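# Move two pipette tip boxes onto a pipetting robot's deck

## Task

Fetch both pipette tip boxes from the supply shelving and set each one into one of the two vacant slots on the deck of the pipetting robot, which sits on the shelved bench. Each box's lid must finish completely closed on it, and every other piece of labware on the deck must finish properly seated in its slot. Flipping a box over, or letting any box or lid reach the floor, is a failure. The pedal bin and the stool may be moved. At the end, release everything and back the robot away. The robot must not topple or finish leaning, or the task fails.

## Robot and tools

Robot: a Hello Robot Stretch 4 with a single arm. It has an omni-wheel base, a lift riding up a mast, an arm that telescopes straight out forward, a wrist with yaw, pitch and roll joints, and a two-finger gripper. It stands about 1.6 m tall, and no point of the base rim is more than 0.23 m from the base origin.

Frames: the base frame sits on the floor under the base centre, with x ahead, y to the left and z up. hand_pose is reported in the base frame and marks a point between the open fingertips; with all wrist joints at 0, its axes line up with the base frame. The printed value may be slightly wrong. The odometry frame is the base frame as it was when the scene began. Heading is positive to the left and runs from -3.142 to 3.142.

execute_actions(actions, cameras): actions is a list holding either one action or nothing; an empty list only reports state and images. An action contains "base", "joints" or both, plus optional "pace" and "contact_limits". Alternatively it contains only {"end_of_arm": "enable_torque"}, which re-powers any wrist or gripper motor that has shut itself off, so it holds where it is. All motions in one action begin together and may finish at different times, and no action runs longer than 15 s.
- base: one command only, always an offset from where the base last reported itself. translate_m moves straight forward (+) or back, -2 to 2 m. strafe_m moves sideways without turning, left +, -2 to 2 m. rotate_rad turns in place, counter-clockwise seen from above +, -3.2 to 3.2 rad.
- joints: absolute targets keyed by joint name. lift_m 0 to 1.2 m. arm_m 0 to 0.55 m of extension. wrist_yaw_rad -1.134 to 4.276 (0 points ahead, + to the left, 3.14 tucked back; past 3.4 the arm may block it). wrist_pitch_rad -1.117 to 4.259 (0 level, 1.57 pointing down). wrist_roll_rad -1.117 to 4.259 (0 keeps both fingers level; + turns the gripper clockwise when viewed from behind). gripper_m -0.038 to 0.141, the gap in metres between empty fingertips; values under 0 press the tips together. The tolerances for "done" are 0.004 m for lift, arm and gripper, 0.02 rad for yaw and roll, 0.05 rad for pitch. Out-of-range joint targets are clipped to the limit and reported. An unknown key or any other bad value rejects the whole call, and nothing moves.
- pace: "slow", "default", "fast" or "max". Base speeds are 0.1/0.3/0.4/0.6 m/s and turn rates 1/2/3/4 rad/s in that order. When lift_m is above 0.2 these are reduced, down to 0.3 m/s and 1 rad/s with the lift at 1.2.
- contact_limits: {"arm_m": value} from 0 (most sensitive) to 0.75 (firmest); 0.5 if omitted. It sets how hard the arm may press before it stops.
- cameras: any of head_camera, head_left_camera, head_right_camera, wrist_camera, or "all". Leaving it out or passing null means all cameras; [] means no images.
Anything left out of an action may keep driving toward an earlier target without its status showing it. If one call reports a stop, the remaining execute_actions, wait and finished_scene calls in that same reply are skipped.

wait(seconds): 0 to 10; sends no new command and returns state and images. zoom_image(camera, region): region is [x0, y0, x1, y1] in pixels from the top-left of that camera's latest full image, no larger than 504 by 504. read_manual(section): only returns licence text. finished_scene(scene): ends the scene with the given number, once the last command has been held; this cannot be reversed. Replying without calling a tool ends all remaining work.

Cameras: head_camera sits atop the mast and looks ahead and downward; to look in another direction, rotate the base. head_left_camera and head_right_camera are fisheyes on either side of it, aimed more steeply down, and they show the base and arm. wrist_camera looks out along the fingers, and the fingertips appear near the bottom of its image.

Result lines: base_status and joint_status report how each motion finished: done, off_target (stopped short and may still be pushing), contact_stop_at_<key>, limit_stop_at_<name>, time_out, or torque_fault. on_its_own covers things not commanded in this call; "held at" there gives a target, not the actual position. joint_positions reports the joints. lidar_m gives 12 distances in metres, one per 30-degree sector: the 1st points ahead, then they go counter-clockwise (4th left, 7th behind, 10th right). "-" means nothing seen or something closer than 0.25 m. It misses glass, thin legs and much of the area behind the robot, and it sees tabletops. wrist_depth_mm is a 7 by 7 grid of depths in mm, 100 to 2000, with "-" for invalid cells. base_odometry comes from wheel counts, so slipping shows up as movement. If turned_by_wheels and turned_by_imu differ by more than about 0.1 rad, the base probably hit something or slipped. base_tilt is in degrees, forward and right positive. motor_effort is a percentage with the peak in brackets, positive toward higher joint values; for wheel_0, wheel_1 and wheel_2, positive turns the base right. A load carried in a level gripper moves wrist_pitch_rad's effort further from 0.

Gripping: close to a gripper_m below the object's width. Squeezing harder pulls the object toward the wrist. Neither the reading nor "done" proves a grasp; a firm grip shows as a change in gripper effort. If the fingertips catch on a surface below them, raise the lift.

Things to avoid: After a contact_stop the lift, arm or wheels go slack, so a loaded lift can sink and the base can drift. A lean over 6 degrees (limit_stop_at_tilt) freezes the lift, arm and wheels. The robot can tip if it drives or turns carrying more than 1 kg with arm_m over 0.2, especially at fast paces, or if it pushes or pulls hard with the gripper raised. A wrist motor that is overloaded or jammed against something trips torque_fault and goes limp until you send enable_torque. limit_stop_at_own_body comes from self-collision; it happens most often with pitch below -0.2 combined with roll below -0.4 or above 4. To unfold the wrist at the start, send lift_m 0.4 together with wrist_yaw_rad 0. Do not drop, slam or shove objects. The simulation keeps running while you think, and the robot keeps holding its last command during that time.

Each tool is called after "Emit:" as name(argument=value, ...), one argument or row to a line, values as JSON.

## Session

Emit:
execute_actions(
  actions=[],
)

Scene clock: 0.00 s.
base_odometry: x=+0.000 y=+0.000 heading=+0.000 (m, m, rad; odometry frame)
turned_by_wheels: +0.000 (rad since the last result)
turned_by_imu: +0.000 (rad since the last result)
base_tilt: forward=+0.8 right=+0.2 (deg)
lidar_m: 2.14 1.32 1.33 1.66 1.91 1.91 1.43 1.32 1.32 2.23 1.56 1.57
base_status: not commanded
joint_positions: lift_m=+0.241 arm_m=+0.000 wrist_yaw_rad=+3.116 wrist_pitch_rad=+0.018 wrist_roll_rad=+0.018 gripper_m=+0.057
joint_status: not commanded
motor_effort: lift_m=+19 arm_m=+0 wrist_yaw_rad=+1 wrist_pitch_rad=-6 wrist_roll_rad=+1 gripper_m=-4 wheel_0=+1 wheel_1=+0 wheel_2=+1 (%)
hand_pose: x=-0.1151 y=+0.0946 z=+0.4142 quat_wxyz=(+0.013, -0.009, +0.009, +1.000) (m; base frame)
wrist_depth_mm: - 145 246 - - - 1661 / - 114 144 - - - 1661 / - 116 143 - - - 1661 / 116 138 183 - - - 1576 / 223 1756 - - - - 1618 / 715 1430 213 1921 211 1756 1618 / 574 1060 1008 152 1078 1160 1229
pictures: head_camera, head_left_camera, head_right_camera, wrist_camera
Images, in order (width x height): head_camera 420x560, head_left_camera 420x672, head_right_camera 420x672, wrist_camera 616x392.

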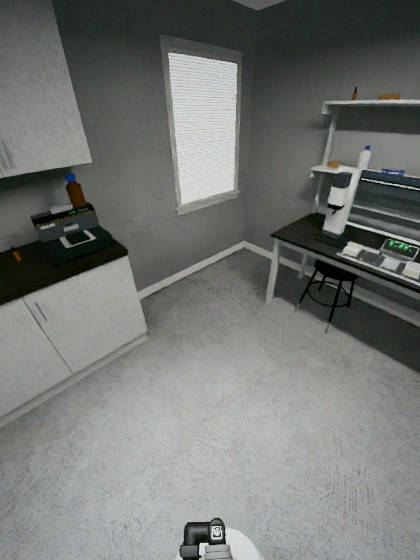

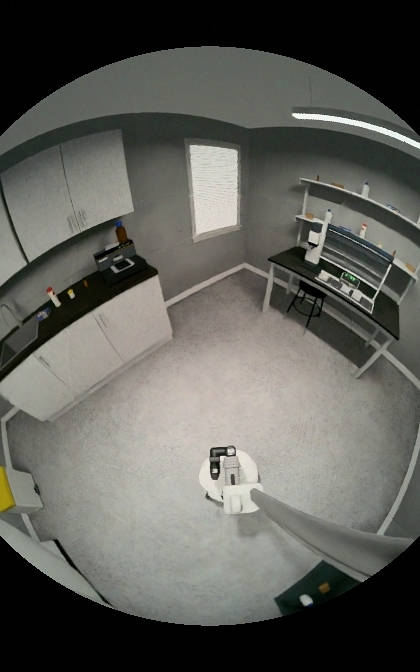

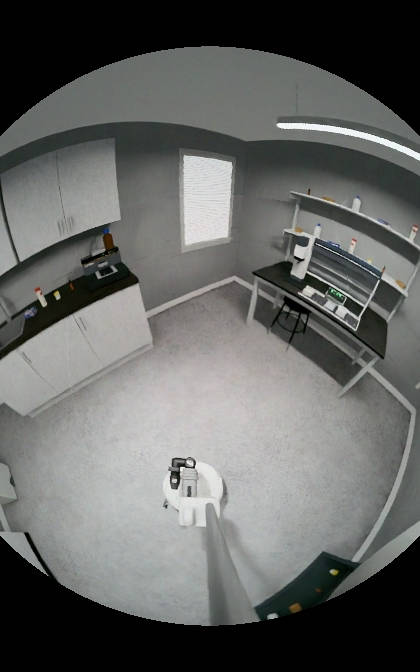

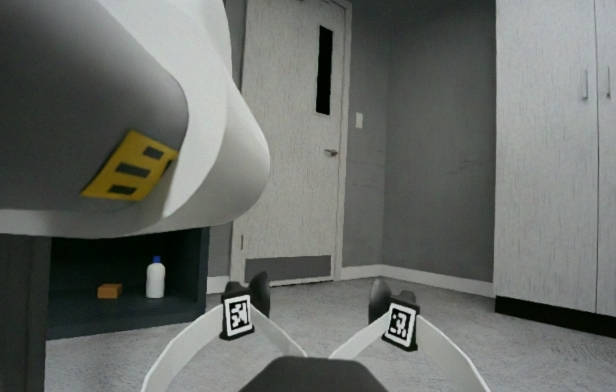

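Emit:
execute_actions(
  actions=[
    {"base":{"rotate_rad":-0.8},"joints":{"lift_m":0.4,"wrist_yaw_rad":0}},
  ],
  cameras=["head_camera","wrist_camera"],
)

Emit:
zoom_image(
  camera="head_camera",
  region=[60, 140, 360, 340],
)

Scene clock: 3.17 s.
base_odometry: x=+0.000 y=+0.000 heading=-0.800 (m, m, rad; odometry frame)
turned_by_wheels: -0.800 (rad since the last result)
turned_by_imu: -0.808 (rad since the last result)
base_tilt: forward=+0.6 right=+0.2 (deg)
lidar_m: 1.57 1.68 1.35 1.31 1.41 2.00 1.91 2.37 1.38 1.31 1.89 1.59
base_status: done
joint_positions: lift_m=+0.400 arm_m=+0.000 wrist_yaw_rad=+0.000 wrist_pitch_rad=+0.018 wrist_roll_rad=+0.018 gripper_m=+0.057
joint_status: all done
motor_effort: lift_m=+24(26) arm_m=+0(0) wrist_yaw_rad=+0(10) wrist_pitch_rad=-6(5) wrist_roll_rad=+1(2) gripper_m=-2(4) wheel_0=+1(8) wheel_1=+0(6) wheel_2=+1(11) (%)
hand_pose: x=+0.4595 y=-0.0873 z=+0.5727 quat_wxyz=(+1.000, +0.009, +0.009, +0.000) (m; base frame)
wrist_depth_mm: - - - - - - - / - - 1661 1983 - - - / - - - - - - - / - 1863 1464 1618 1863 - - / - - - - - - 1983 / 1863 1983 213 - 211 - 1921 / 1366 1397 1366 152 1336 1499 1576
pictures: head_camera, wrist_camera
camera_calibration (this result's frames):
wrist_camera: T_world_to_cam=[[0.0340438, -0.998536, 0.0420277, -0.117601], [0.0369447, -0.0407659, -0.998485, 0.620927], [0.998737, 0.035545, 0.0355028, -0.249583], [0, 0, 0, 1]] pos_world=[0.230332, -0.0832453, 0.63379]
Images, in order (width x height): head_camera 420x560, wrist_camera 616x392.

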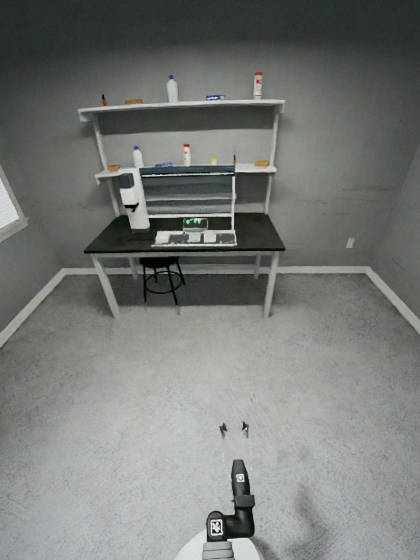

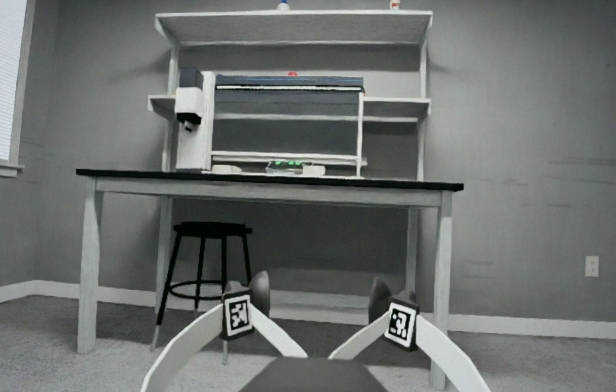

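Region (60, 140, 360, 340) of head_camera's 420x560 image, scaled by 1.680, with more detail than that image has.

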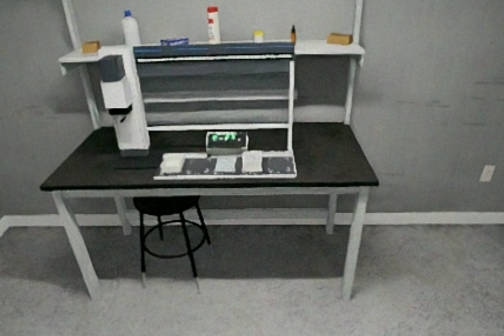

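Emit:
execute_actions(
  actions=[
    {"base":{"translate_m":0.9},"joints":{"lift_m":0.85,"wrist_pitch_rad":0.5},"pace":"fast"},
  ],
  cameras=["head_camera","wrist_camera"],
)

Emit:
zoom_image(
  camera="head_camera",
  region=[60, 240, 300, 400],
)

Scene clock: 7.63 s.
base_odometry: x=+0.627 y=-0.645 heading=-0.800 (m, m, rad; odometry frame)
turned_by_wheels: +0.000 (rad since the last result)
turned_by_imu: -0.001 (rad since the last result)
base_tilt: forward=+0.7 right=+0.1 (deg)
lidar_m: 0.65 0.70 1.05 1.31 1.34 1.99 2.81 1.83 1.55 1.86 1.94 0.67
base_status: done
joint_positions: lift_m=+0.850 arm_m=+0.000 wrist_yaw_rad=+0.000 wrist_pitch_rad=+0.502 wrist_roll_rad=+0.018 gripper_m=+0.057
joint_status: all done
motor_effort: lift_m=+24(27) arm_m=+0(1) wrist_yaw_rad=+0(0) wrist_pitch_rad=-5(2) wrist_roll_rad=+1(1) gripper_m=-3(2) wheel_0=+2(7) wheel_1=+3(6) wheel_2=+0(17) (%)
hand_pose: x=+0.4240 y=-0.0874 z=+0.8891 quat_wxyz=(+0.969, +0.009, +0.248, -0.002) (m; base frame)
wrist_depth_mm: 707 1205 1160 1138 1078 1060 1025 / 750 1255 1229 1078 1138 1118 1118 / 788 960 750 891 1008 1042 1160 / 621 615 640 591 654 683 699 / 691 603 549 535 539 517 517 / 1366 1308 213 1464 210 1366 580 / 1160 1205 1182 153 1182 1229 634
pictures: head_camera, wrist_camera
camera_calibration (this result's frames):
wrist_camera: T_world_to_cam=[[0.0495329, -0.998541, 0.0215006, -0.118066], [-0.43195, -0.0408268, -0.900973, 1.05025], [0.900536, 0.0353406, -0.433342, 0.233131], [0, 0, 0, 1]] pos_world=[0.249562, -0.0832545, 1.04981]
Images, in order (width x height): head_camera 420x560, wrist_camera 616x392.

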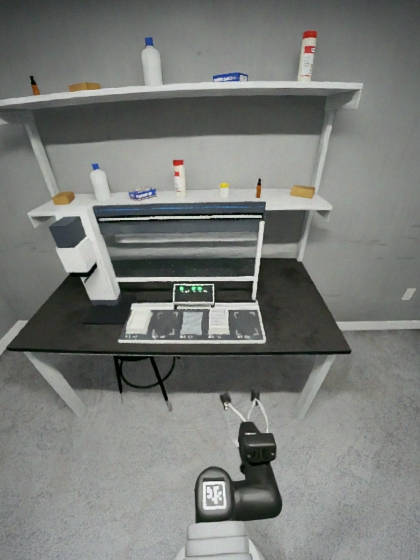

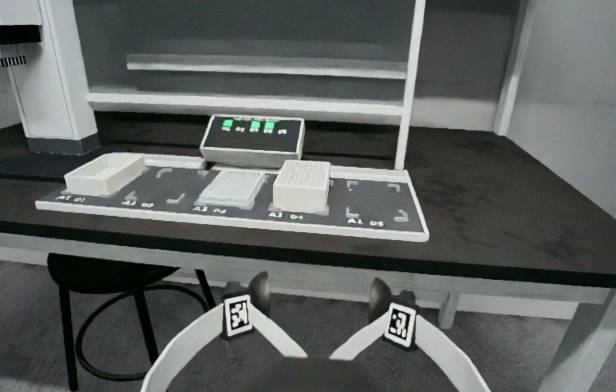

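Region (60, 240, 300, 400) of head_camera's 420x560 image, scaled by 2.100, with more detail than that image has.

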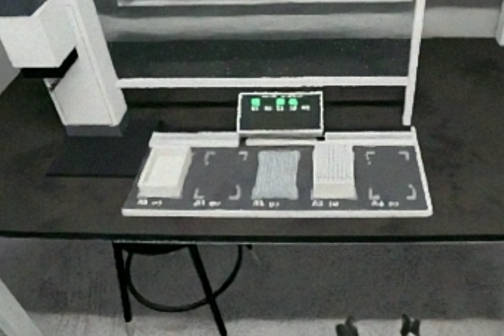

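Emit:
zoom_image(
  camera="wrist_camera",
  region=[30, 100, 450, 260],
)

Emit:
execute_actions(
  actions=[
    {"base":{"rotate_rad":-2.0},"joints":{"wrist_pitch_rad":0.2}},
  ],
  cameras=["head_camera","wrist_camera"],
)

Region (30, 100, 450, 260) of wrist_camera's 616x392 image, scaled by 1.200; it fills the top 192 rows of this view, and the rest is white.

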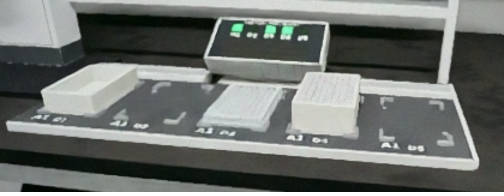

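Scene clock: 10.53 s.
base_odometry: x=+0.627 y=-0.645 heading=-2.799 (m, m, rad; odometry frame)
turned_by_wheels: -2.000 (rad since the last result)
turned_by_imu: -2.021 (rad since the last result)
base_tilt: forward=+0.6 right=+0.2 (deg)
lidar_m: 1.53 1.85 0.83 0.66 0.65 0.73 1.18 1.33 1.41 2.19 2.81 1.74
base_status: done
joint_positions: lift_m=+0.850 arm_m=+0.000 wrist_yaw_rad=+0.000 wrist_pitch_rad=+0.202 wrist_roll_rad=+0.018 gripper_m=+0.057
joint_status: all done
motor_effort: lift_m=+23(24) arm_m=+0(0) wrist_yaw_rad=+1(1) wrist_pitch_rad=-7(10) wrist_roll_rad=+2(1) gripper_m=-3(3) wheel_0=+1(3) wheel_1=+1(9) wheel_2=+4(11) (%)
hand_pose: x=+0.4536 y=-0.0875 z=+0.9700 quat_wxyz=(+0.995, +0.009, +0.101, -0.001) (m; base frame)
wrist_depth_mm: 1308 1397 1537 1430 1756 1708 - / 1397 1499 1576 1537 1708 1576 - / 1397 1499 1618 1576 1921 1756 - / 1430 1499 1661 1708 1863 1708 - / 1464 1537 1661 1618 1921 1756 - / 1499 1576 212 1576 211 - - / 1464 1618 1618 153 1537 1661 1921
pictures: head_camera, wrist_camera
camera_calibration (this result's frames):
wrist_camera: T_world_to_cam=[[0.0407281, -0.998552, 0.0351326, -0.130574], [-0.146716, -0.0407574, -0.988339, 1.09133], [0.98834, 0.0350986, -0.148164, -0.0750023], [0, 0, 0, 1]] pos_world=[0.239561, -0.0832731, 1.07208]
Images, in order (width x height): head_camera 420x560, wrist_camera 616x392.

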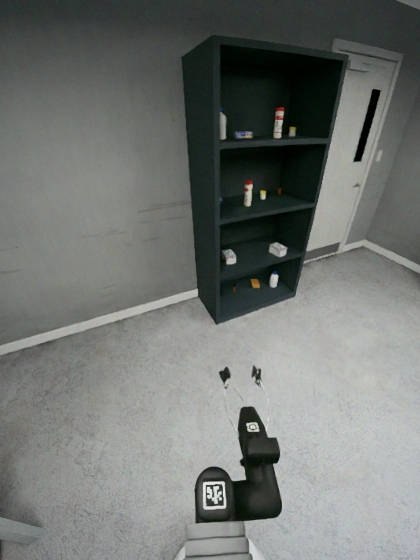

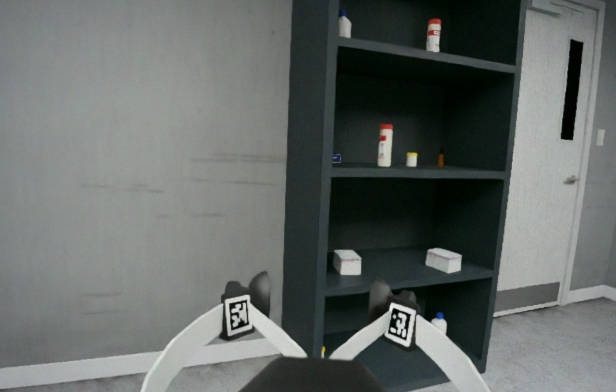

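Emit:
execute_actions(
  actions=[
    {"base":{"rotate_rad":0.45},"joints":{"lift_m":0.5,"wrist_pitch_rad":0.3,"gripper_m":0.141}},
  ],
  cameras=[],
)

Emit:
execute_actions(
  actions=[
    {"base":{"strafe_m":-0.95},"pace":"fast"},
  ],
  cameras=[],
)

Emit:
execute_actions(
  actions=[
    {"base":{"translate_m":0.65},"pace":"fast"},
  ],
  cameras=["head_camera","wrist_camera"],
)

Scene clock: 14.03 s.
base_odometry: x=+0.627 y=-0.646 heading=-2.350 (m, m, rad; odometry frame)
turned_by_wheels: +0.449 (rad since the last result)
turned_by_imu: +0.455 (rad since the last result)
base_tilt: forward=+0.6 right=+0.1 (deg)
lidar_m: 1.85 1.94 0.67 0.66 0.70 1.05 1.34 1.37 2.01 2.84 1.84 1.51
base_status: done
joint_positions: lift_m=+0.500 arm_m=+0.000 wrist_yaw_rad=+0.000 wrist_pitch_rad=+0.302 wrist_roll_rad=+0.018 gripper_m=+0.141
joint_status: all done
motor_effort: lift_m=+14(22) arm_m=+0(0) wrist_yaw_rad=+1(0) wrist_pitch_rad=-5(6) wrist_roll_rad=+2(1) gripper_m=+0(1) wheel_0=-3(9) wheel_1=-3(7) wheel_2=-2(7) (%)
hand_pose: x=+0.4465 y=-0.0874 z=+0.5929 quat_wxyz=(+0.989, +0.009, +0.150, -0.001) (m; base frame)
wrist_depth_mm: 1618 1618 1537 1499 1430 1430 1078 / 1618 1576 1618 1537 1537 1464 1138 / 1756 1708 1708 1618 1537 1499 1160 / 1808 1808 1661 1661 1618 1464 1336 / 1708 1808 1661 1708 1618 1537 1576 / 1229 1205 214 1336 1336 215 1205 / 991 976 1025 150 1060 1008 1060
pictures: none
No camera images: the call's "cameras" was empty. Leave "cameras" out to get every camera's image.

Scene clock: 17.57 s.
base_odometry: x=-0.049 y=+0.022 heading=-2.350 (m, m, rad; odometry frame)
turned_by_wheels: +0.000 (rad since the last result)
turned_by_imu: -0.003 (rad since the last result)
base_tilt: forward=+0.7 right=+0.1 (deg)
lidar_m: 1.28 1.89 1.66 1.60 1.72 1.35 1.32 1.44 1.98 1.86 1.98 1.34
base_status: done
joint_positions: lift_m=+0.500 arm_m=+0.000 wrist_yaw_rad=+0.000 wrist_pitch_rad=+0.302 wrist_roll_rad=+0.018 gripper_m=+0.141
joint_status: not commanded
motor_effort: lift_m=+14(15) arm_m=+0(0) wrist_yaw_rad=+1(1) wrist_pitch_rad=-5(4) wrist_roll_rad=+1(2) gripper_m=+0(1) wheel_0=+0(15) wheel_1=+0(12) wheel_2=+0(5) (%)
hand_pose: x=+0.4465 y=-0.0874 z=+0.5928 quat_wxyz=(+0.989, +0.009, +0.150, -0.001) (m; base frame)
wrist_depth_mm: 1576 1499 1430 1138 1229 1042 1138 / 1618 1576 1537 1464 1430 1397 1336 / 1708 1708 1499 1464 1464 1229 1464 / 1756 1708 1661 1576 1499 1118 1464 / 1661 1661 1537 1576 1576 1281 1464 / 1255 1182 216 1205 1182 216 1366 / 976 991 1008 150 1025 991 1042
pictures: none
No camera images: the call's "cameras" was empty. Leave "cameras" out to get every camera's image.

Scene clock: 20.47 s.
base_odometry: x=-0.505 y=-0.441 heading=-2.350 (m, m, rad; odometry frame)
turned_by_wheels: +0.000 (rad since the last result)
turned_by_imu: +0.000 (rad since the last result)
base_tilt: forward=+0.6 right=+0.1 (deg)
lidar_m: 0.65 0.72 1.72 1.59 1.68 2.04 1.99 2.15 1.95 1.92 0.89 0.66
base_status: done
joint_positions: lift_m=+0.500 arm_m=+0.000 wrist_yaw_rad=+0.000 wrist_pitch_rad=+0.302 wrist_roll_rad=+0.018 gripper_m=+0.141
joint_status: not commanded
motor_effort: lift_m=+14(14) arm_m=+0(0) wrist_yaw_rad=+1(0) wrist_pitch_rad=-6(5) wrist_roll_rad=+1(2) gripper_m=+0(1) wheel_0=+1(10) wheel_1=+0(11) wheel_2=+2(14) (%)
hand_pose: x=+0.4465 y=-0.0874 z=+0.5928 quat_wxyz=(+0.989, +0.009, +0.150, -0.001) (m; base frame)
wrist_depth_mm: 904 459 759 809 798 768 759 / 946 462 788 831 820 788 788 / 976 500 798 878 842 820 820 / 1025 517 634 634 798 809 544 / 1042 488 484 469 477 484 452 / 1060 508 215 976 946 215 809 / 991 597 820 150 931 904 854
pictures: head_camera, wrist_camera
camera_calibration (this result's frames):
wrist_camera: T_world_to_cam=[[0.0441354, -0.998548, 0.0308887, -0.116005], [-0.244387, -0.0407709, -0.96882, 0.74956], [0.968673, 0.0352105, -0.245832, -0.0571161], [0, 0, 0, 1]] pos_world=[0.24363, -0.0832655, 0.715731]
Images, in order (width x height): head_camera 420x560, wrist_camera 616x392.

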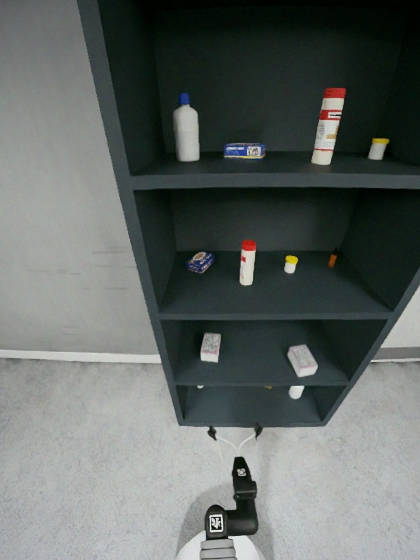

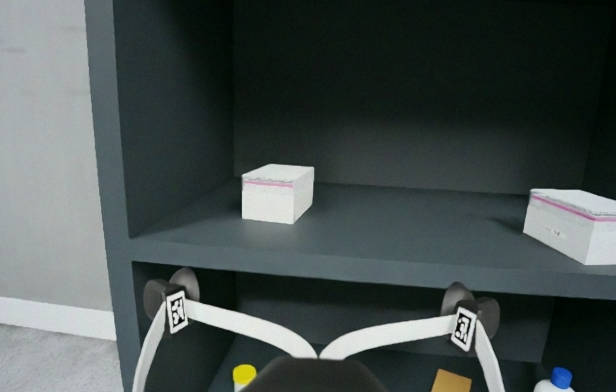

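Emit:
zoom_image(
  camera="wrist_camera",
  region=[220, 150, 340, 240],
)

Emit:
zoom_image(
  camera="head_camera",
  region=[170, 320, 350, 400],
)

Emit:
zoom_image(
  camera="wrist_camera",
  region=[496, 170, 616, 280],
)

Region (220, 150, 340, 240) of wrist_camera's 616x392 image, scaled by 4.200; it fills the top 378 rows of this view, and the rest is white.

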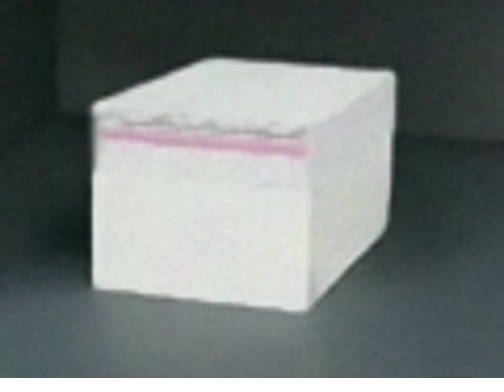

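Region (170, 320, 350, 400) of head_camera's 420x560 image, scaled by 2.800, with more detail than that image has.

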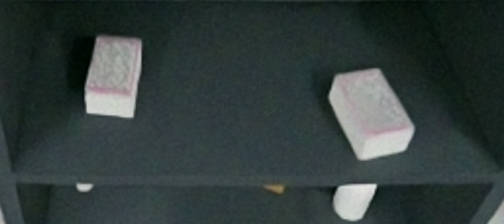

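Region (496, 170, 616, 280) of wrist_camera's 616x392 image, scaled by 4.200; it fills the top 462 rows of this view, and the rest is white.

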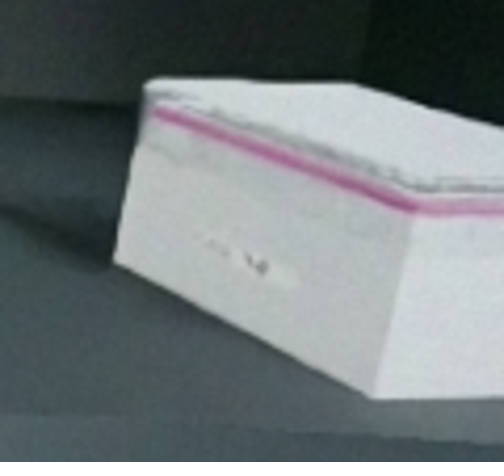

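Emit:
execute_actions(
  actions=[
    {"base":{"rotate_rad":-0.22},"joints":{"wrist_pitch_rad":0.4,"wrist_roll_rad":0}},
  ],
  cameras=[],
)

Emit:
execute_actions(
  actions=[
    {"base":{"strafe_m":0.265},"joints":{"arm_m":0.12,"lift_m":0.53}},
  ],
  cameras=["head_camera","wrist_camera"],
)

Scene clock: 28.03 s.
base_odometry: x=-0.506 y=-0.441 heading=-2.569 (m, m, rad; odometry frame)
turned_by_wheels: -0.220 (rad since the last result)
turned_by_imu: -0.221 (rad since the last result)
base_tilt: forward=+0.7 right=+0.2 (deg)
lidar_m: 0.63 0.66 1.42 1.60 1.57 1.98 2.01 2.02 2.12 1.90 1.89 0.73
base_status: done
joint_positions: lift_m=+0.500 arm_m=+0.000 wrist_yaw_rad=+0.000 wrist_pitch_rad=+0.402 wrist_roll_rad=+0.001 gripper_m=+0.141
joint_status: all done
motor_effort: lift_m=+15(14) arm_m=+0(0) wrist_yaw_rad=+2(1) wrist_pitch_rad=-5(3) wrist_roll_rad=-1(1) gripper_m=-3(1) wheel_0=+2(7) wheel_1=+0(7) wheel_2=+3(9) (%)
hand_pose: x=+0.4366 y=-0.0875 z=+0.5658 quat_wxyz=(+0.980, +0.000, +0.199, +0.000) (m; base frame)
wrist_depth_mm: 530 788 798 820 854 831 597 / 539 798 831 854 878 842 609 / 535 676 768 904 891 741 615 / 466 480 496 517 539 525 554 / 544 891 976 1025 1008 842 609 / 539 741 214 991 1008 216 615 / 554 750 809 150 788 741 668
pictures: none
No camera images: the call's "cameras" was empty. Leave "cameras" out to get every camera's image.

Scene clock: 30.23 s.
base_odometry: x=-0.362 y=-0.664 heading=-2.569 (m, m, rad; odometry frame)
turned_by_wheels: +0.000 (rad since the last result)
turned_by_imu: +0.002 (rad since the last result)
base_tilt: forward=+0.7 right=+0.2 (deg)
lidar_m: 0.61 1.08 1.35 2.03 1.34 1.67 2.04 2.09 2.53 2.17 1.06 0.68
base_status: done
joint_positions: lift_m=+0.530 arm_m=+0.119 wrist_yaw_rad=+0.000 wrist_pitch_rad=+0.402 wrist_roll_rad=+0.001 gripper_m=+0.141
joint_status: all done
motor_effort: lift_m=+23(25) arm_m=+6(5) wrist_yaw_rad=+0(2) wrist_pitch_rad=-4(6) wrist_roll_rad=+1(0) gripper_m=-1(1) wheel_0=+0(12) wheel_1=+1(10) wheel_2=+0(4) (%)
hand_pose: x=+0.5554 y=-0.0874 z=+0.5950 quat_wxyz=(+0.980, +0.000, +0.200, +0.000) (m; base frame)
wrist_depth_mm: 647 255 627 676 691 707 723 / 683 264 654 707 723 732 768 / 715 281 668 750 768 798 798 / 750 297 544 449 615 640 676 / 788 315 402 421 427 439 442 / 842 330 215 351 355 215 379 / 854 854 691 150 831 842 854
pictures: head_camera, wrist_camera
camera_calibration (this result's frames):
wrist_camera: T_world_to_cam=[[0.0538658, -0.99766, 0.042097, -0.132834], [-0.33954, -0.057946, -0.938805, 0.81181], [0.939048, 0.0362759, -0.341867, -0.0884189], [0, 0, 0, 1]] pos_world=[0.365827, -0.0822745, 0.737496]
Images, in order (width x height): head_camera 420x560, wrist_camera 616x392.

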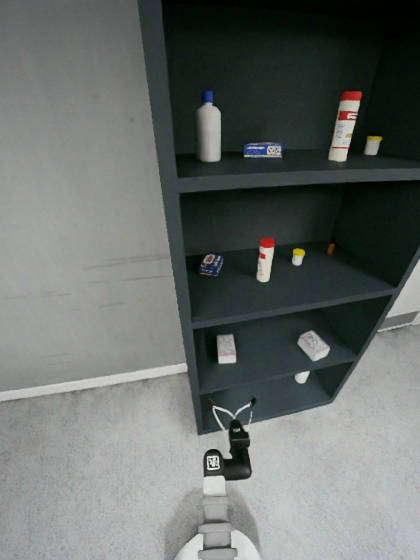

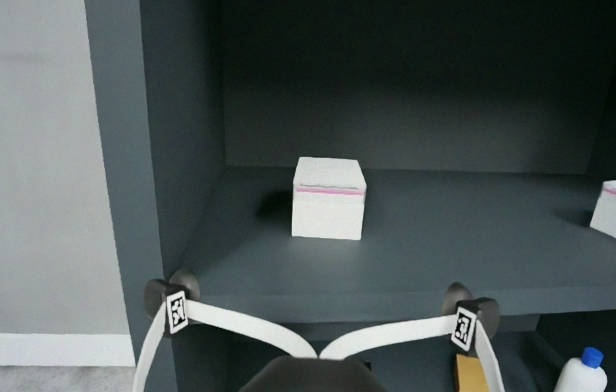

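Emit:
execute_actions(
  actions=[
    {"joints":{"arm_m":0.29,"lift_m":0.5,"gripper_m":0.125}},
  ],
  cameras=["head_camera","wrist_camera"],
)

Scene clock: 33.77 s.
base_odometry: x=-0.362 y=-0.664 heading=-2.569 (m, m, rad; odometry frame)
turned_by_wheels: +0.000 (rad since the last result)
turned_by_imu: +0.001 (rad since the last result)
base_tilt: forward=+0.6 right=+0.1 (deg)
lidar_m: 0.58 1.10 1.39 2.06 1.31 1.66 2.05 2.08 2.52 2.18 1.07 0.69
base_status: not commanded
joint_positions: lift_m=+0.500 arm_m=+0.289 wrist_yaw_rad=+0.000 wrist_pitch_rad=+0.402 wrist_roll_rad=+0.001 gripper_m=+0.125
joint_status: all done
motor_effort: lift_m=+14(21) arm_m=+6(7) wrist_yaw_rad=+0(1) wrist_pitch_rad=-3(5) wrist_roll_rad=+0(0) gripper_m=-1(1) wheel_0=+0(0) wheel_1=+1(1) wheel_2=+0(0) (%)
hand_pose: x=+0.7254 y=-0.0874 z=+0.5658 quat_wxyz=(+0.980, +0.000, +0.200, +0.000) (m; base frame)
wrist_depth_mm: 184 296 512 525 535 539 559 / 186 300 535 544 559 574 591 / 188 306 564 569 591 609 621 / 189 307 488 342 521 544 559 / 190 306 349 271 324 370 379 / 189 250 203 272 276 270 282 / 188 211 217 145 215 220 235
pictures: head_camera, wrist_camera
camera_calibration (this result's frames):
wrist_camera: T_world_to_cam=[[0.0538366, -0.997662, 0.0421, -0.140748], [-0.33954, -0.0579389, -0.938806, 0.842081], [0.93905, 0.0362475, -0.341865, -0.258038], [0, 0, 0, 1]] pos_world=[0.535807, -0.0822766, 0.708262]
Images, in order (width x height): head_camera 420x560, wrist_camera 616x392.

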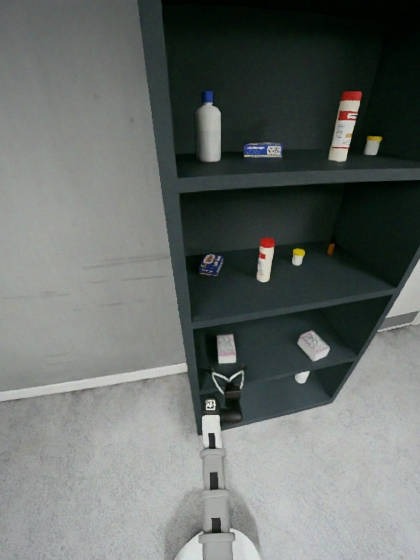

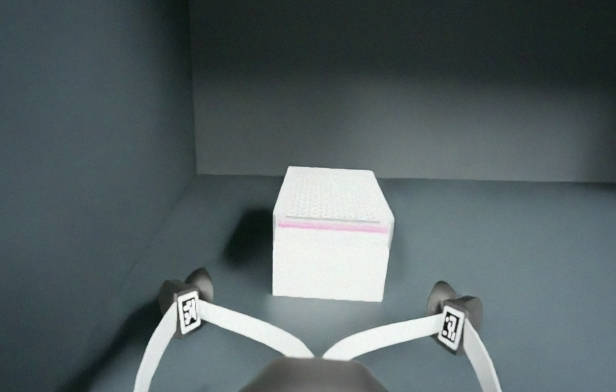

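Emit:
execute_actions(
  actions=[
    {"base":{"strafe_m":-0.007},"joints":{"arm_m":0.355,"lift_m":0.49},"pace":"slow","contact_limits":{"arm_m":0.2}},
  ],
  cameras=["head_camera","wrist_camera"],
)

Scene clock: 37.63 s.
base_odometry: x=-0.366 y=-0.658 heading=-2.569 (m, m, rad; odometry frame)
turned_by_wheels: +0.000 (rad since the last result)
turned_by_imu: +0.001 (rad since the last result)
base_tilt: forward=+0.7 right=+0.2 (deg)
lidar_m: 0.60 1.10 1.39 2.07 1.33 1.68 2.03 2.08 2.53 2.16 1.09 0.68
base_status: done
joint_positions: lift_m=+0.490 arm_m=+0.354 wrist_yaw_rad=+0.000 wrist_pitch_rad=+0.402 wrist_roll_rad=+0.001 gripper_m=+0.125
joint_status: all done
motor_effort: lift_m=+14(13) arm_m=+6(5) wrist_yaw_rad=+0(0) wrist_pitch_rad=-4(6) wrist_roll_rad=+0(0) gripper_m=-2(0) wheel_0=+1(1) wheel_1=-3(6) wheel_2=+0(0) (%)
contact_limits: arm_m 0.2
hand_pose: x=+0.7904 y=-0.0874 z=+0.5558 quat_wxyz=(+0.980, +0.000, +0.200, +0.000) (m; base frame)
wrist_depth_mm: 210 338 452 462 473 484 496 / 213 343 477 492 496 512 521 / 214 347 500 512 535 539 549 / 216 349 466 286 500 512 525 / 215 298 324 208 304 349 355 / 213 242 202 211 211 251 266 / 195 198 204 145 202 206 216
pictures: head_camera, wrist_camera
camera_calibration (this result's frames):
wrist_camera: T_world_to_cam=[[0.0537748, -0.997665, 0.0421001, -0.143795], [-0.339543, -0.0579179, -0.938806, 0.854788], [0.939052, 0.0361892, -0.341865, -0.322474], [0, 0, 0, 1]] pos_world=[0.60079, -0.0822813, 0.698291]
Images, in order (width x height): head_camera 420x560, wrist_camera 616x392.

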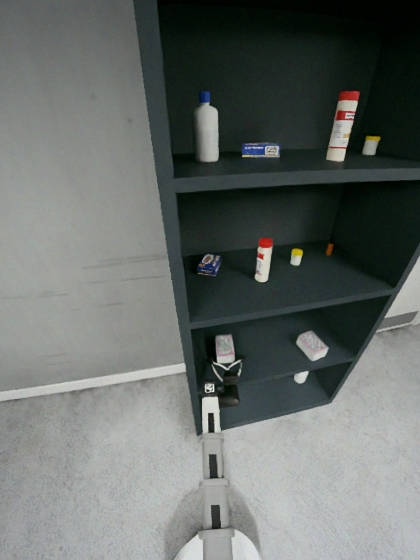

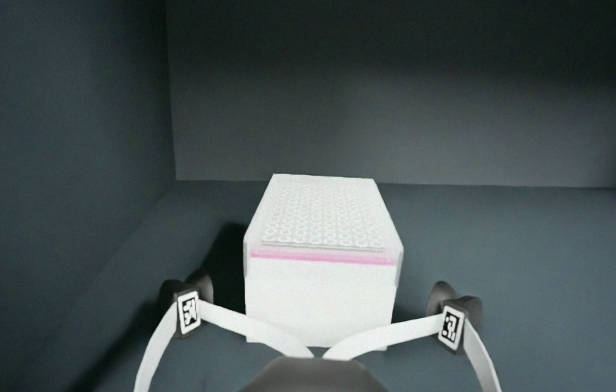

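Emit:
execute_actions(
  actions=[
    {"joints":{"arm_m":0.365},"pace":"slow","contact_limits":{"arm_m":0.2}},
  ],
  cameras=[],
)

Emit:
execute_actions(
  actions=[
    {"joints":{"gripper_m":0.04}},
  ],
  cameras=["wrist_camera"],
)

Emit:
execute_actions(
  actions=[
    {"joints":{"lift_m":0.52},"pace":"slow"},
  ],
  cameras=["head_camera","wrist_camera"],
)

Scene clock: 40.37 s.
base_odometry: x=-0.366 y=-0.658 heading=-2.569 (m, m, rad; odometry frame)
turned_by_wheels: +0.000 (rad since the last result)
turned_by_imu: +0.001 (rad since the last result)
base_tilt: forward=+0.7 right=+0.1 (deg)
lidar_m: 0.61 1.10 1.36 2.05 1.34 1.66 2.03 2.09 2.55 2.18 1.05 0.70
base_status: not commanded
joint_positions: lift_m=+0.490 arm_m=+0.364 wrist_yaw_rad=+0.000 wrist_pitch_rad=+0.402 wrist_roll_rad=+0.001 gripper_m=+0.125
joint_status: all done
motor_effort: lift_m=+14(14) arm_m=+6(7) wrist_yaw_rad=+1(0) wrist_pitch_rad=-5(5) wrist_roll_rad=+0(0) gripper_m=-1(3) wheel_0=+1(1) wheel_1=-4(4) wheel_2=+0(0) (%)
contact_limits: arm_m 0.2
hand_pose: x=+0.8004 y=-0.0874 z=+0.5558 quat_wxyz=(+0.980, +0.000, +0.200, +0.000) (m; base frame)
wrist_depth_mm: 212 342 445 455 469 477 484 / 214 347 466 484 488 500 508 / 217 353 488 508 525 525 535 / 217 355 462 286 492 508 530 / 218 298 324 200 306 347 353 / 216 243 199 199 198 253 267 / 196 200 204 145 202 206 216
pictures: none
No camera images: the call's "cameras" was empty. Leave "cameras" out to get every camera's image.

Scene clock: 42.13 s.
base_odometry: x=-0.366 y=-0.658 heading=-2.569 (m, m, rad; odometry frame)
turned_by_wheels: +0.000 (rad since the last result)
turned_by_imu: +0.000 (rad since the last result)
base_tilt: forward=+0.6 right=+0.1 (deg)
lidar_m: 0.62 1.08 1.36 2.03 1.34 1.64 2.04 2.07 2.54 2.19 1.07 0.68
base_status: not commanded
joint_positions: lift_m=+0.490 arm_m=+0.364 wrist_yaw_rad=+0.000 wrist_pitch_rad=+0.403 wrist_roll_rad=+0.001 gripper_m=+0.040
joint_status: all done
motor_effort: lift_m=+14(14) arm_m=+6(6) wrist_yaw_rad=+1(0) wrist_pitch_rad=-8(9) wrist_roll_rad=-1(0) gripper_m=-16(17) wheel_0=+1(1) wheel_1=-3(3) wheel_2=+0(0) (%)
hand_pose: x=+0.8003 y=-0.0874 z=+0.5554 quat_wxyz=(+0.980, +0.000, +0.200, +0.000) (m; base frame)
wrist_depth_mm: 212 340 449 455 462 480 484 / 214 345 469 484 492 500 508 / 217 349 492 504 521 521 535 / 218 353 462 279 488 504 525 / 218 298 319 189 300 347 349 / 214 243 187 185 184 262 263 / 193 195 195 191 191 187 215
pictures: wrist_camera
camera_calibration (this result's frames):
wrist_camera: T_world_to_cam=[[0.0538621, -0.997664, 0.0420262, -0.14433], [-0.340836, -0.0579281, -0.938337, 0.858552], [0.938579, 0.0362167, -0.343159, -0.330776], [0, 0, 0, 1]] pos_world=[0.610858, -0.0822791, 0.698167]
Images, in order (width x height): wrist_camera 616x392.

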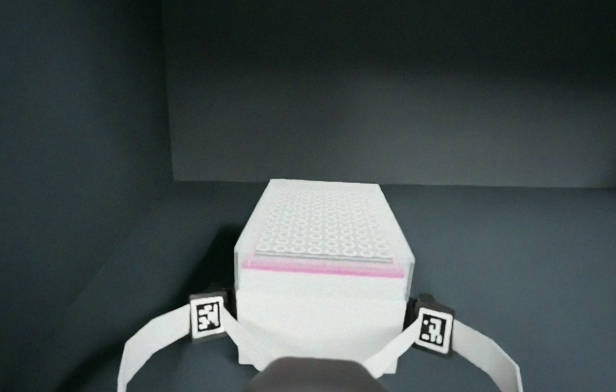

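Scene clock: 43.20 s.
base_odometry: x=-0.366 y=-0.658 heading=-2.569 (m, m, rad; odometry frame)
turned_by_wheels: +0.000 (rad since the last result)
turned_by_imu: +0.000 (rad since the last result)
base_tilt: forward=+0.6 right=+0.1 (deg)
lidar_m: 0.60 1.09 1.36 2.04 1.33 1.66 2.04 2.09 2.55 2.16 1.07 0.65
base_status: not commanded
joint_positions: lift_m=+0.520 arm_m=+0.364 wrist_yaw_rad=+0.000 wrist_pitch_rad=+0.404 wrist_roll_rad=+0.001 gripper_m=+0.040
joint_status: all done
motor_effort: lift_m=+25(26) arm_m=+6(6) wrist_yaw_rad=+0(1) wrist_pitch_rad=-9(10) wrist_roll_rad=+0(1) gripper_m=-14(16) wheel_0=+1(1) wheel_1=-4(3) wheel_2=+0(0) (%)
hand_pose: x=+0.8002 y=-0.0874 z=+0.5845 quat_wxyz=(+0.980, +0.000, +0.200, +0.000) (m; base frame)
wrist_depth_mm: 213 342 449 455 466 473 492 / 214 345 462 484 488 496 512 / 216 351 488 512 521 530 544 / 217 353 512 279 530 554 564 / 218 336 377 189 355 410 418 / 217 286 186 185 185 310 309 / 214 231 230 191 191 206 259
pictures: head_camera, wrist_camera
camera_calibration (this result's frames):
wrist_camera: T_world_to_cam=[[0.0538716, -0.997664, 0.0420141, -0.145549], [-0.341048, -0.0579282, -0.938259, 0.885904], [0.938501, 0.0362167, -0.343371, -0.320607], [0, 0, 0, 1]] pos_world=[0.610866, -0.0822791, 0.727236]
Images, in order (width x height): head_camera 420x560, wrist_camera 616x392.

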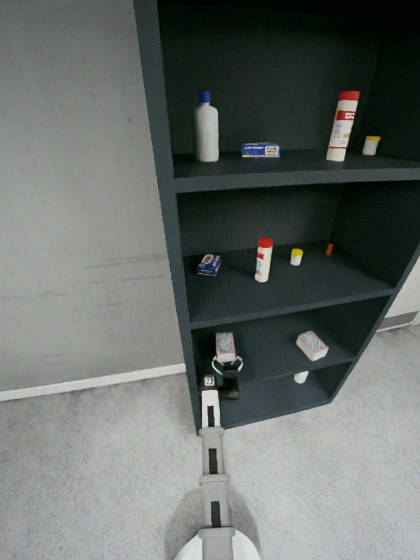

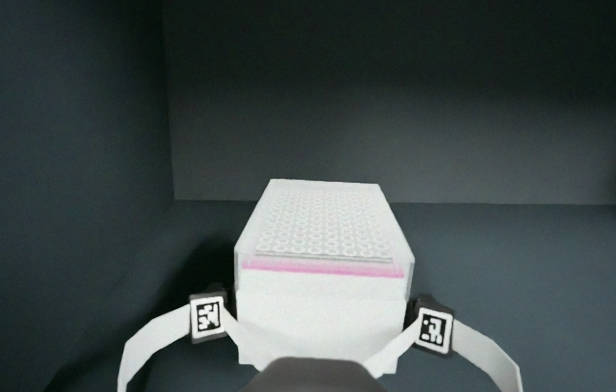

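Emit:
execute_actions(
  actions=[
    {"base":{"translate_m":-0.15},"joints":{"arm_m":0.0}},
  ],
  cameras=[],
)

Emit:
execute_actions(
  actions=[
    {"base":{"rotate_rad":1.769},"joints":{"lift_m":0.83},"pace":"slow"},
  ],
  cameras=[],
)

Emit:
execute_actions(
  actions=[
    {"base":{"strafe_m":0.49}},
  ],
  cameras=[],
)

Emit:
execute_actions(
  actions=[
    {"base":{"translate_m":0.7}},
  ],
  cameras=["head_camera","wrist_camera"],
)

Scene clock: 48.43 s.
base_odometry: x=-0.240 y=-0.577 heading=-2.569 (m, m, rad; odometry frame)
turned_by_wheels: +0.000 (rad since the last result)
turned_by_imu: +0.001 (rad since the last result)
base_tilt: forward=+0.6 right=+0.1 (deg)
lidar_m: 0.50 1.24 1.55 1.31 1.31 1.65 1.89 1.92 2.39 2.18 2.08 0.84
base_status: done
joint_positions: lift_m=+0.520 arm_m=+0.001 wrist_yaw_rad=+0.000 wrist_pitch_rad=+0.404 wrist_roll_rad=+0.001 gripper_m=+0.040
joint_status: all done
motor_effort: lift_m=+25(25) arm_m=-5(6) wrist_yaw_rad=+1(1) wrist_pitch_rad=-10(10) wrist_roll_rad=+0(1) gripper_m=-14(15) wheel_0=-2(9) wheel_1=-2(8) wheel_2=+1(6) (%)
hand_pose: x=+0.4373 y=-0.0875 z=+0.5844 quat_wxyz=(+0.980, +0.000, +0.201, +0.000) (m; base frame)
wrist_depth_mm: 866 904 798 917 946 991 960 / 917 931 831 960 991 991 960 / 960 991 831 976 1008 1025 866 / 1025 1025 603 278 627 668 661 / 1078 1098 931 189 1118 1182 960 / 1060 1060 186 184 184 960 931 / 891 878 759 191 192 492 842
pictures: none
No camera images: the call's "cameras" was empty. Leave "cameras" out to get every camera's image.

Scene clock: 51.53 s.
base_odometry: x=-0.240 y=-0.577 heading=-0.801 (m, m, rad; odometry frame)
turned_by_wheels: +1.768 (rad since the last result)
turned_by_imu: +1.788 (rad since the last result)
base_tilt: forward=+0.7 right=+0.1 (deg)
lidar_m: 0.50 1.40 1.98 1.85 1.99 2.24 2.17 1.06 0.78 0.76 1.35 1.91
base_status: done
joint_positions: lift_m=+0.830 arm_m=+0.001 wrist_yaw_rad=+0.000 wrist_pitch_rad=+0.404 wrist_roll_rad=+0.001 gripper_m=+0.040
joint_status: all done
motor_effort: lift_m=+25(25) arm_m=-6(6) wrist_yaw_rad=+1(0) wrist_pitch_rad=-9(10) wrist_roll_rad=+0(0) gripper_m=-17(16) wheel_0=-3(7) wheel_1=-2(5) wheel_2=-2(10) (%)
hand_pose: x=+0.4373 y=-0.0874 z=+0.8944 quat_wxyz=(+0.980, +0.000, +0.200, +0.000) (m; base frame)
wrist_depth_mm: 1308 1576 1464 1661 1576 1618 1576 / 1464 1863 1808 1756 1708 1618 1576 / 1229 1182 1336 1756 1808 1708 1708 / - - - 279 1808 1863 1708 / 1863 - 1983 189 1863 1983 1808 / 1537 1537 186 185 185 1661 1661 / 1229 1281 1229 190 192 732 1308
pictures: none
No camera images: the call's "cameras" was empty. Leave "cameras" out to get every camera's image.

Scene clock: 54.50 s.
base_odometry: x=+0.112 y=-0.236 heading=-0.801 (m, m, rad; odometry frame)
turned_by_wheels: +0.000 (rad since the last result)
turned_by_imu: +0.002 (rad since the last result)
base_tilt: forward=+0.6 right=+0.2 (deg)
lidar_m: 0.50 1.40 2.05 1.36 1.48 2.24 2.15 2.32 1.31 1.26 1.84 1.35
base_status: done
joint_positions: lift_m=+0.830 arm_m=+0.001 wrist_yaw_rad=+0.000 wrist_pitch_rad=+0.404 wrist_roll_rad=+0.001 gripper_m=+0.040
joint_status: not commanded
motor_effort: lift_m=+24(25) arm_m=-5(6) wrist_yaw_rad=+1(2) wrist_pitch_rad=-10(10) wrist_roll_rad=+0(0) gripper_m=-15(15) wheel_0=-3(7) wheel_1=+1(10) wheel_2=+0(3) (%)
hand_pose: x=+0.4373 y=-0.0874 z=+0.8945 quat_wxyz=(+0.980, +0.000, +0.200, +0.000) (m; base frame)
wrist_depth_mm: 1983 1308 1308 1281 1576 1661 1537 / 1921 1397 1863 1756 1708 1661 1618 / 1336 1255 1281 1281 1464 1756 1756 / - - - 278 1182 1921 1921 / 1921 1983 1863 189 1182 1983 1983 / 1499 1576 185 184 184 1661 1708 / 1255 1281 1281 190 191 741 1397
pictures: none
No camera images: the call's "cameras" was empty. Leave "cameras" out to get every camera's image.

Scene clock: 58.33 s.
base_odometry: x=+0.599 y=-0.738 heading=-0.801 (m, m, rad; odometry frame)
turned_by_wheels: +0.000 (rad since the last result)
turned_by_imu: +0.000 (rad since the last result)
base_tilt: forward=+0.7 right=+0.1 (deg)
lidar_m: 0.49 0.66 0.95 1.43 1.41 2.06 2.84 1.80 1.51 1.77 1.88 0.65
base_status: done
joint_positions: lift_m=+0.830 arm_m=+0.001 wrist_yaw_rad=+0.000 wrist_pitch_rad=+0.404 wrist_roll_rad=+0.001 gripper_m=+0.040
joint_status: not commanded
motor_effort: lift_m=+24(24) arm_m=-5(6) wrist_yaw_rad=+0(0) wrist_pitch_rad=-10(9) wrist_roll_rad=+0(0) gripper_m=-14(15) wheel_0=+0(5) wheel_1=+1(9) wheel_2=+0(12) (%)
hand_pose: x=+0.4373 y=-0.0874 z=+0.8945 quat_wxyz=(+0.980, +0.000, +0.200, +0.000) (m; base frame)
wrist_depth_mm: 1160 1160 1118 1078 1042 991 1008 / 1205 1205 1160 1118 1078 1078 1060 / 778 1118 1229 1160 1160 1118 1118 / 647 691 691 279 842 854 1138 / 525 517 521 189 512 585 603 / 715 539 186 184 184 445 452 / 1255 1205 1281 191 191 332 488
pictures: head_camera, wrist_camera
camera_calibration (this result's frames):
wrist_camera: T_world_to_cam=[[0.0539129, -0.997661, 0.0420294, -0.139047], [-0.341146, -0.0579607, -0.938222, 1.05304], [0.938463, 0.0362441, -0.343472, 0.126607], [0, 0, 0, 1]] pos_world=[0.247921, -0.0822756, 1.03732]
Images, in order (width x height): head_camera 420x560, wrist_camera 616x392.

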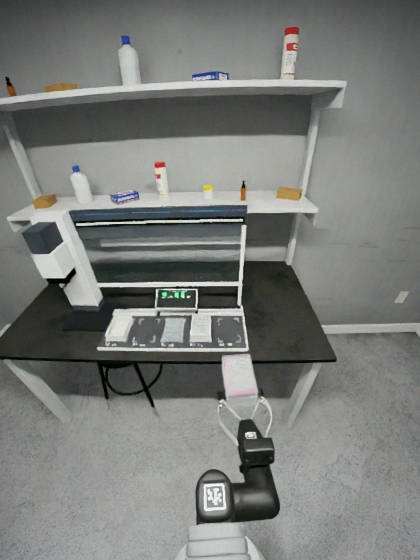

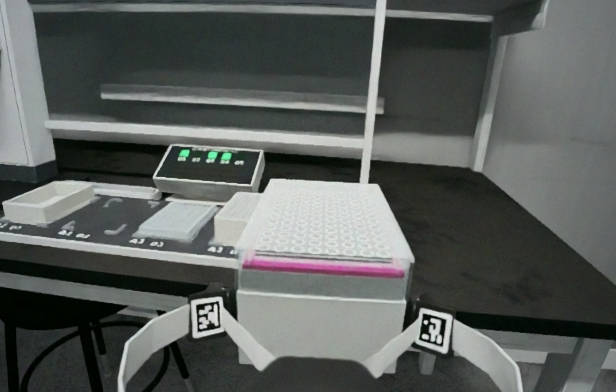

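Emit:
zoom_image(
  camera="head_camera",
  region=[90, 300, 290, 420],
)

Region (90, 300, 290, 420) of head_camera's 420x560 image, scaled by 2.520, with more detail than that image has; it fills the top 302 rows of this view, and the rest is white.

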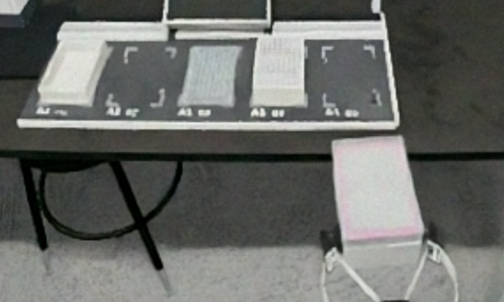

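Emit:
execute_actions(
  actions=[
    {"base":{"rotate_rad":-0.07},"joints":{"arm_m":0.05,"wrist_pitch_rad":0.37}},
  ],
  cameras=["head_camera","wrist_camera"],
)

Emit:
zoom_image(
  camera="head_camera",
  region=[90, 300, 290, 420],
)

Scene clock: 63.83 s.
base_odometry: x=+0.599 y=-0.738 heading=-0.871 (m, m, rad; odometry frame)
turned_by_wheels: -0.070 (rad since the last result)
turned_by_imu: -0.069 (rad since the last result)
base_tilt: forward=+0.7 right=+0.2 (deg)
lidar_m: 0.55 0.64 0.91 1.68 1.39 1.92 2.90 1.90 1.50 1.74 1.84 0.66
base_status: done
joint_positions: lift_m=+0.830 arm_m=+0.049 wrist_yaw_rad=+0.000 wrist_pitch_rad=+0.374 wrist_roll_rad=+0.001 gripper_m=+0.040
joint_status: all done
motor_effort: lift_m=+24(24) arm_m=+6(7) wrist_yaw_rad=+1(2) wrist_pitch_rad=-10(12) wrist_roll_rad=+1(1) gripper_m=-17(16) wheel_0=+2(6) wheel_1=+1(7) wheel_2=+3(10) (%)
hand_pose: x=+0.4885 y=-0.0874 z=+0.9025 quat_wxyz=(+0.983, +0.000, +0.186, +0.000) (m; base frame)
wrist_depth_mm: 1060 1078 1060 1042 1025 976 1008 / 1138 1098 1078 1078 1098 1078 1060 / 1182 1160 1138 1138 1118 1098 1098 / 798 668 683 278 904 1160 1138 / 525 539 492 188 544 634 1205 / 439 433 185 184 185 469 480 / 1008 1025 1255 191 191 290 445
pictures: head_camera, wrist_camera
camera_calibration (this result's frames):
wrist_camera: T_world_to_cam=[[0.0526491, -0.99766, 0.0436229, -0.14296], [-0.312972, -0.0579675, -0.947992, 1.07305], [0.948302, 0.0362582, -0.315292, 0.0510507], [0, 0, 0, 1]] pos_world=[0.294949, -0.0822744, 1.03957]
Images, in order (width x height): head_camera 420x560, wrist_camera 616x392.

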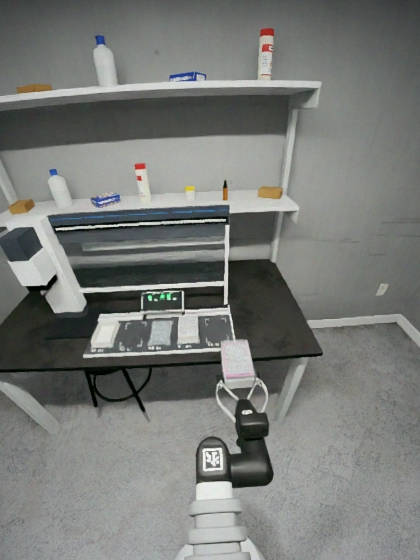

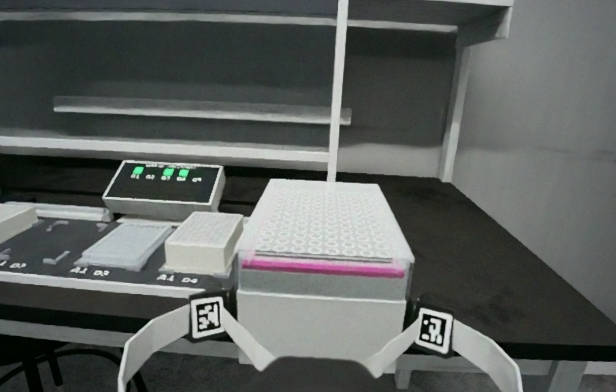

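Region (90, 300, 290, 420) of head_camera's 420x560 image, scaled by 2.520, with more detail than that image has; it fills the top 302 rows of this view, and the rest is white.

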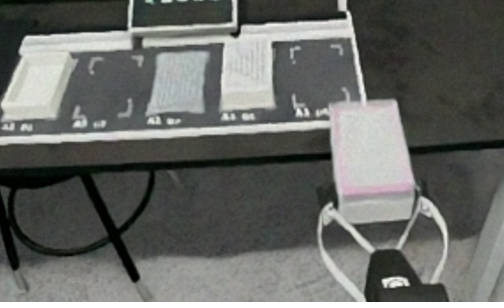

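Emit:
execute_actions(
  actions=[
    {"base":{"strafe_m":0.055},"joints":{"arm_m":0.2,"lift_m":0.79},"pace":"slow"},
  ],
  cameras=["head_camera","wrist_camera"],
)

Emit:
zoom_image(
  camera="head_camera",
  region=[150, 290, 290, 390],
)

Scene clock: 68.90 s.
base_odometry: x=+0.641 y=-0.703 heading=-0.871 (m, m, rad; odometry frame)
turned_by_wheels: +0.000 (rad since the last result)
turned_by_imu: +0.001 (rad since the last result)
base_tilt: forward=+0.7 right=+0.1 (deg)
lidar_m: 0.61 0.64 0.91 1.63 1.34 1.84 2.88 1.99 1.56 1.83 1.89 0.67
base_status: done
joint_positions: lift_m=+0.790 arm_m=+0.199 wrist_yaw_rad=+0.000 wrist_pitch_rad=+0.374 wrist_roll_rad=+0.001 gripper_m=+0.040
joint_status: all done
motor_effort: lift_m=+14(23) arm_m=+6(6) wrist_yaw_rad=+1(1) wrist_pitch_rad=-10(9) wrist_roll_rad=+0(1) gripper_m=-16(16) wheel_0=-2(5) wheel_1=+3(6) wheel_2=+0(2) (%)
hand_pose: x=+0.6385 y=-0.0874 z=+0.8633 quat_wxyz=(+0.983, +0.000, +0.186, +0.000) (m; base frame)
wrist_depth_mm: 946 931 931 904 891 891 878 / 976 976 946 946 946 931 917 / 1008 1008 991 991 1008 976 960 / 676 504 530 278 715 820 1008 / 442 459 379 189 466 539 549 / 343 336 186 185 185 404 404 / 297 294 294 191 191 239 325
pictures: head_camera, wrist_camera
camera_calibration (this result's frames):
wrist_camera: T_world_to_cam=[[0.0525677, -0.997664, 0.0436264, -0.149119], [-0.312912, -0.0579428, -0.948013, 1.08282], [0.948326, 0.0361836, -0.315227, -0.103617], [0, 0, 0, 1]] pos_world=[0.444929, -0.0822803, 1.00037]
Images, in order (width x height): head_camera 420x560, wrist_camera 616x392.

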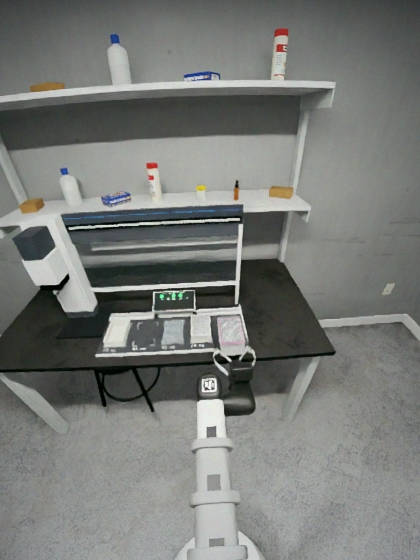

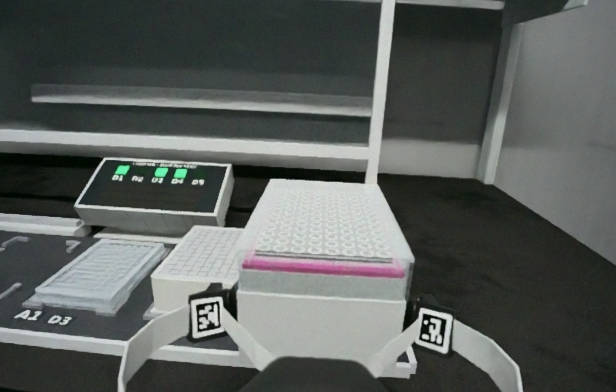

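Region (150, 290, 290, 390) of head_camera's 420x560 image, scaled by 3.600, with more detail than that image has; it fills the top 360 rows of this view, and the rest is white.

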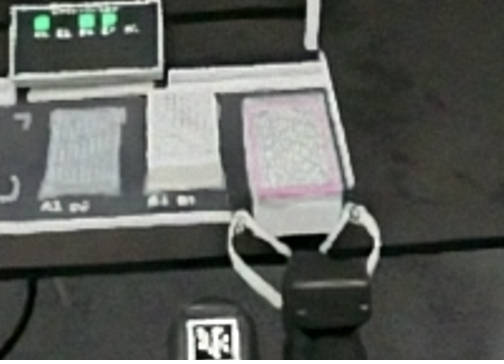

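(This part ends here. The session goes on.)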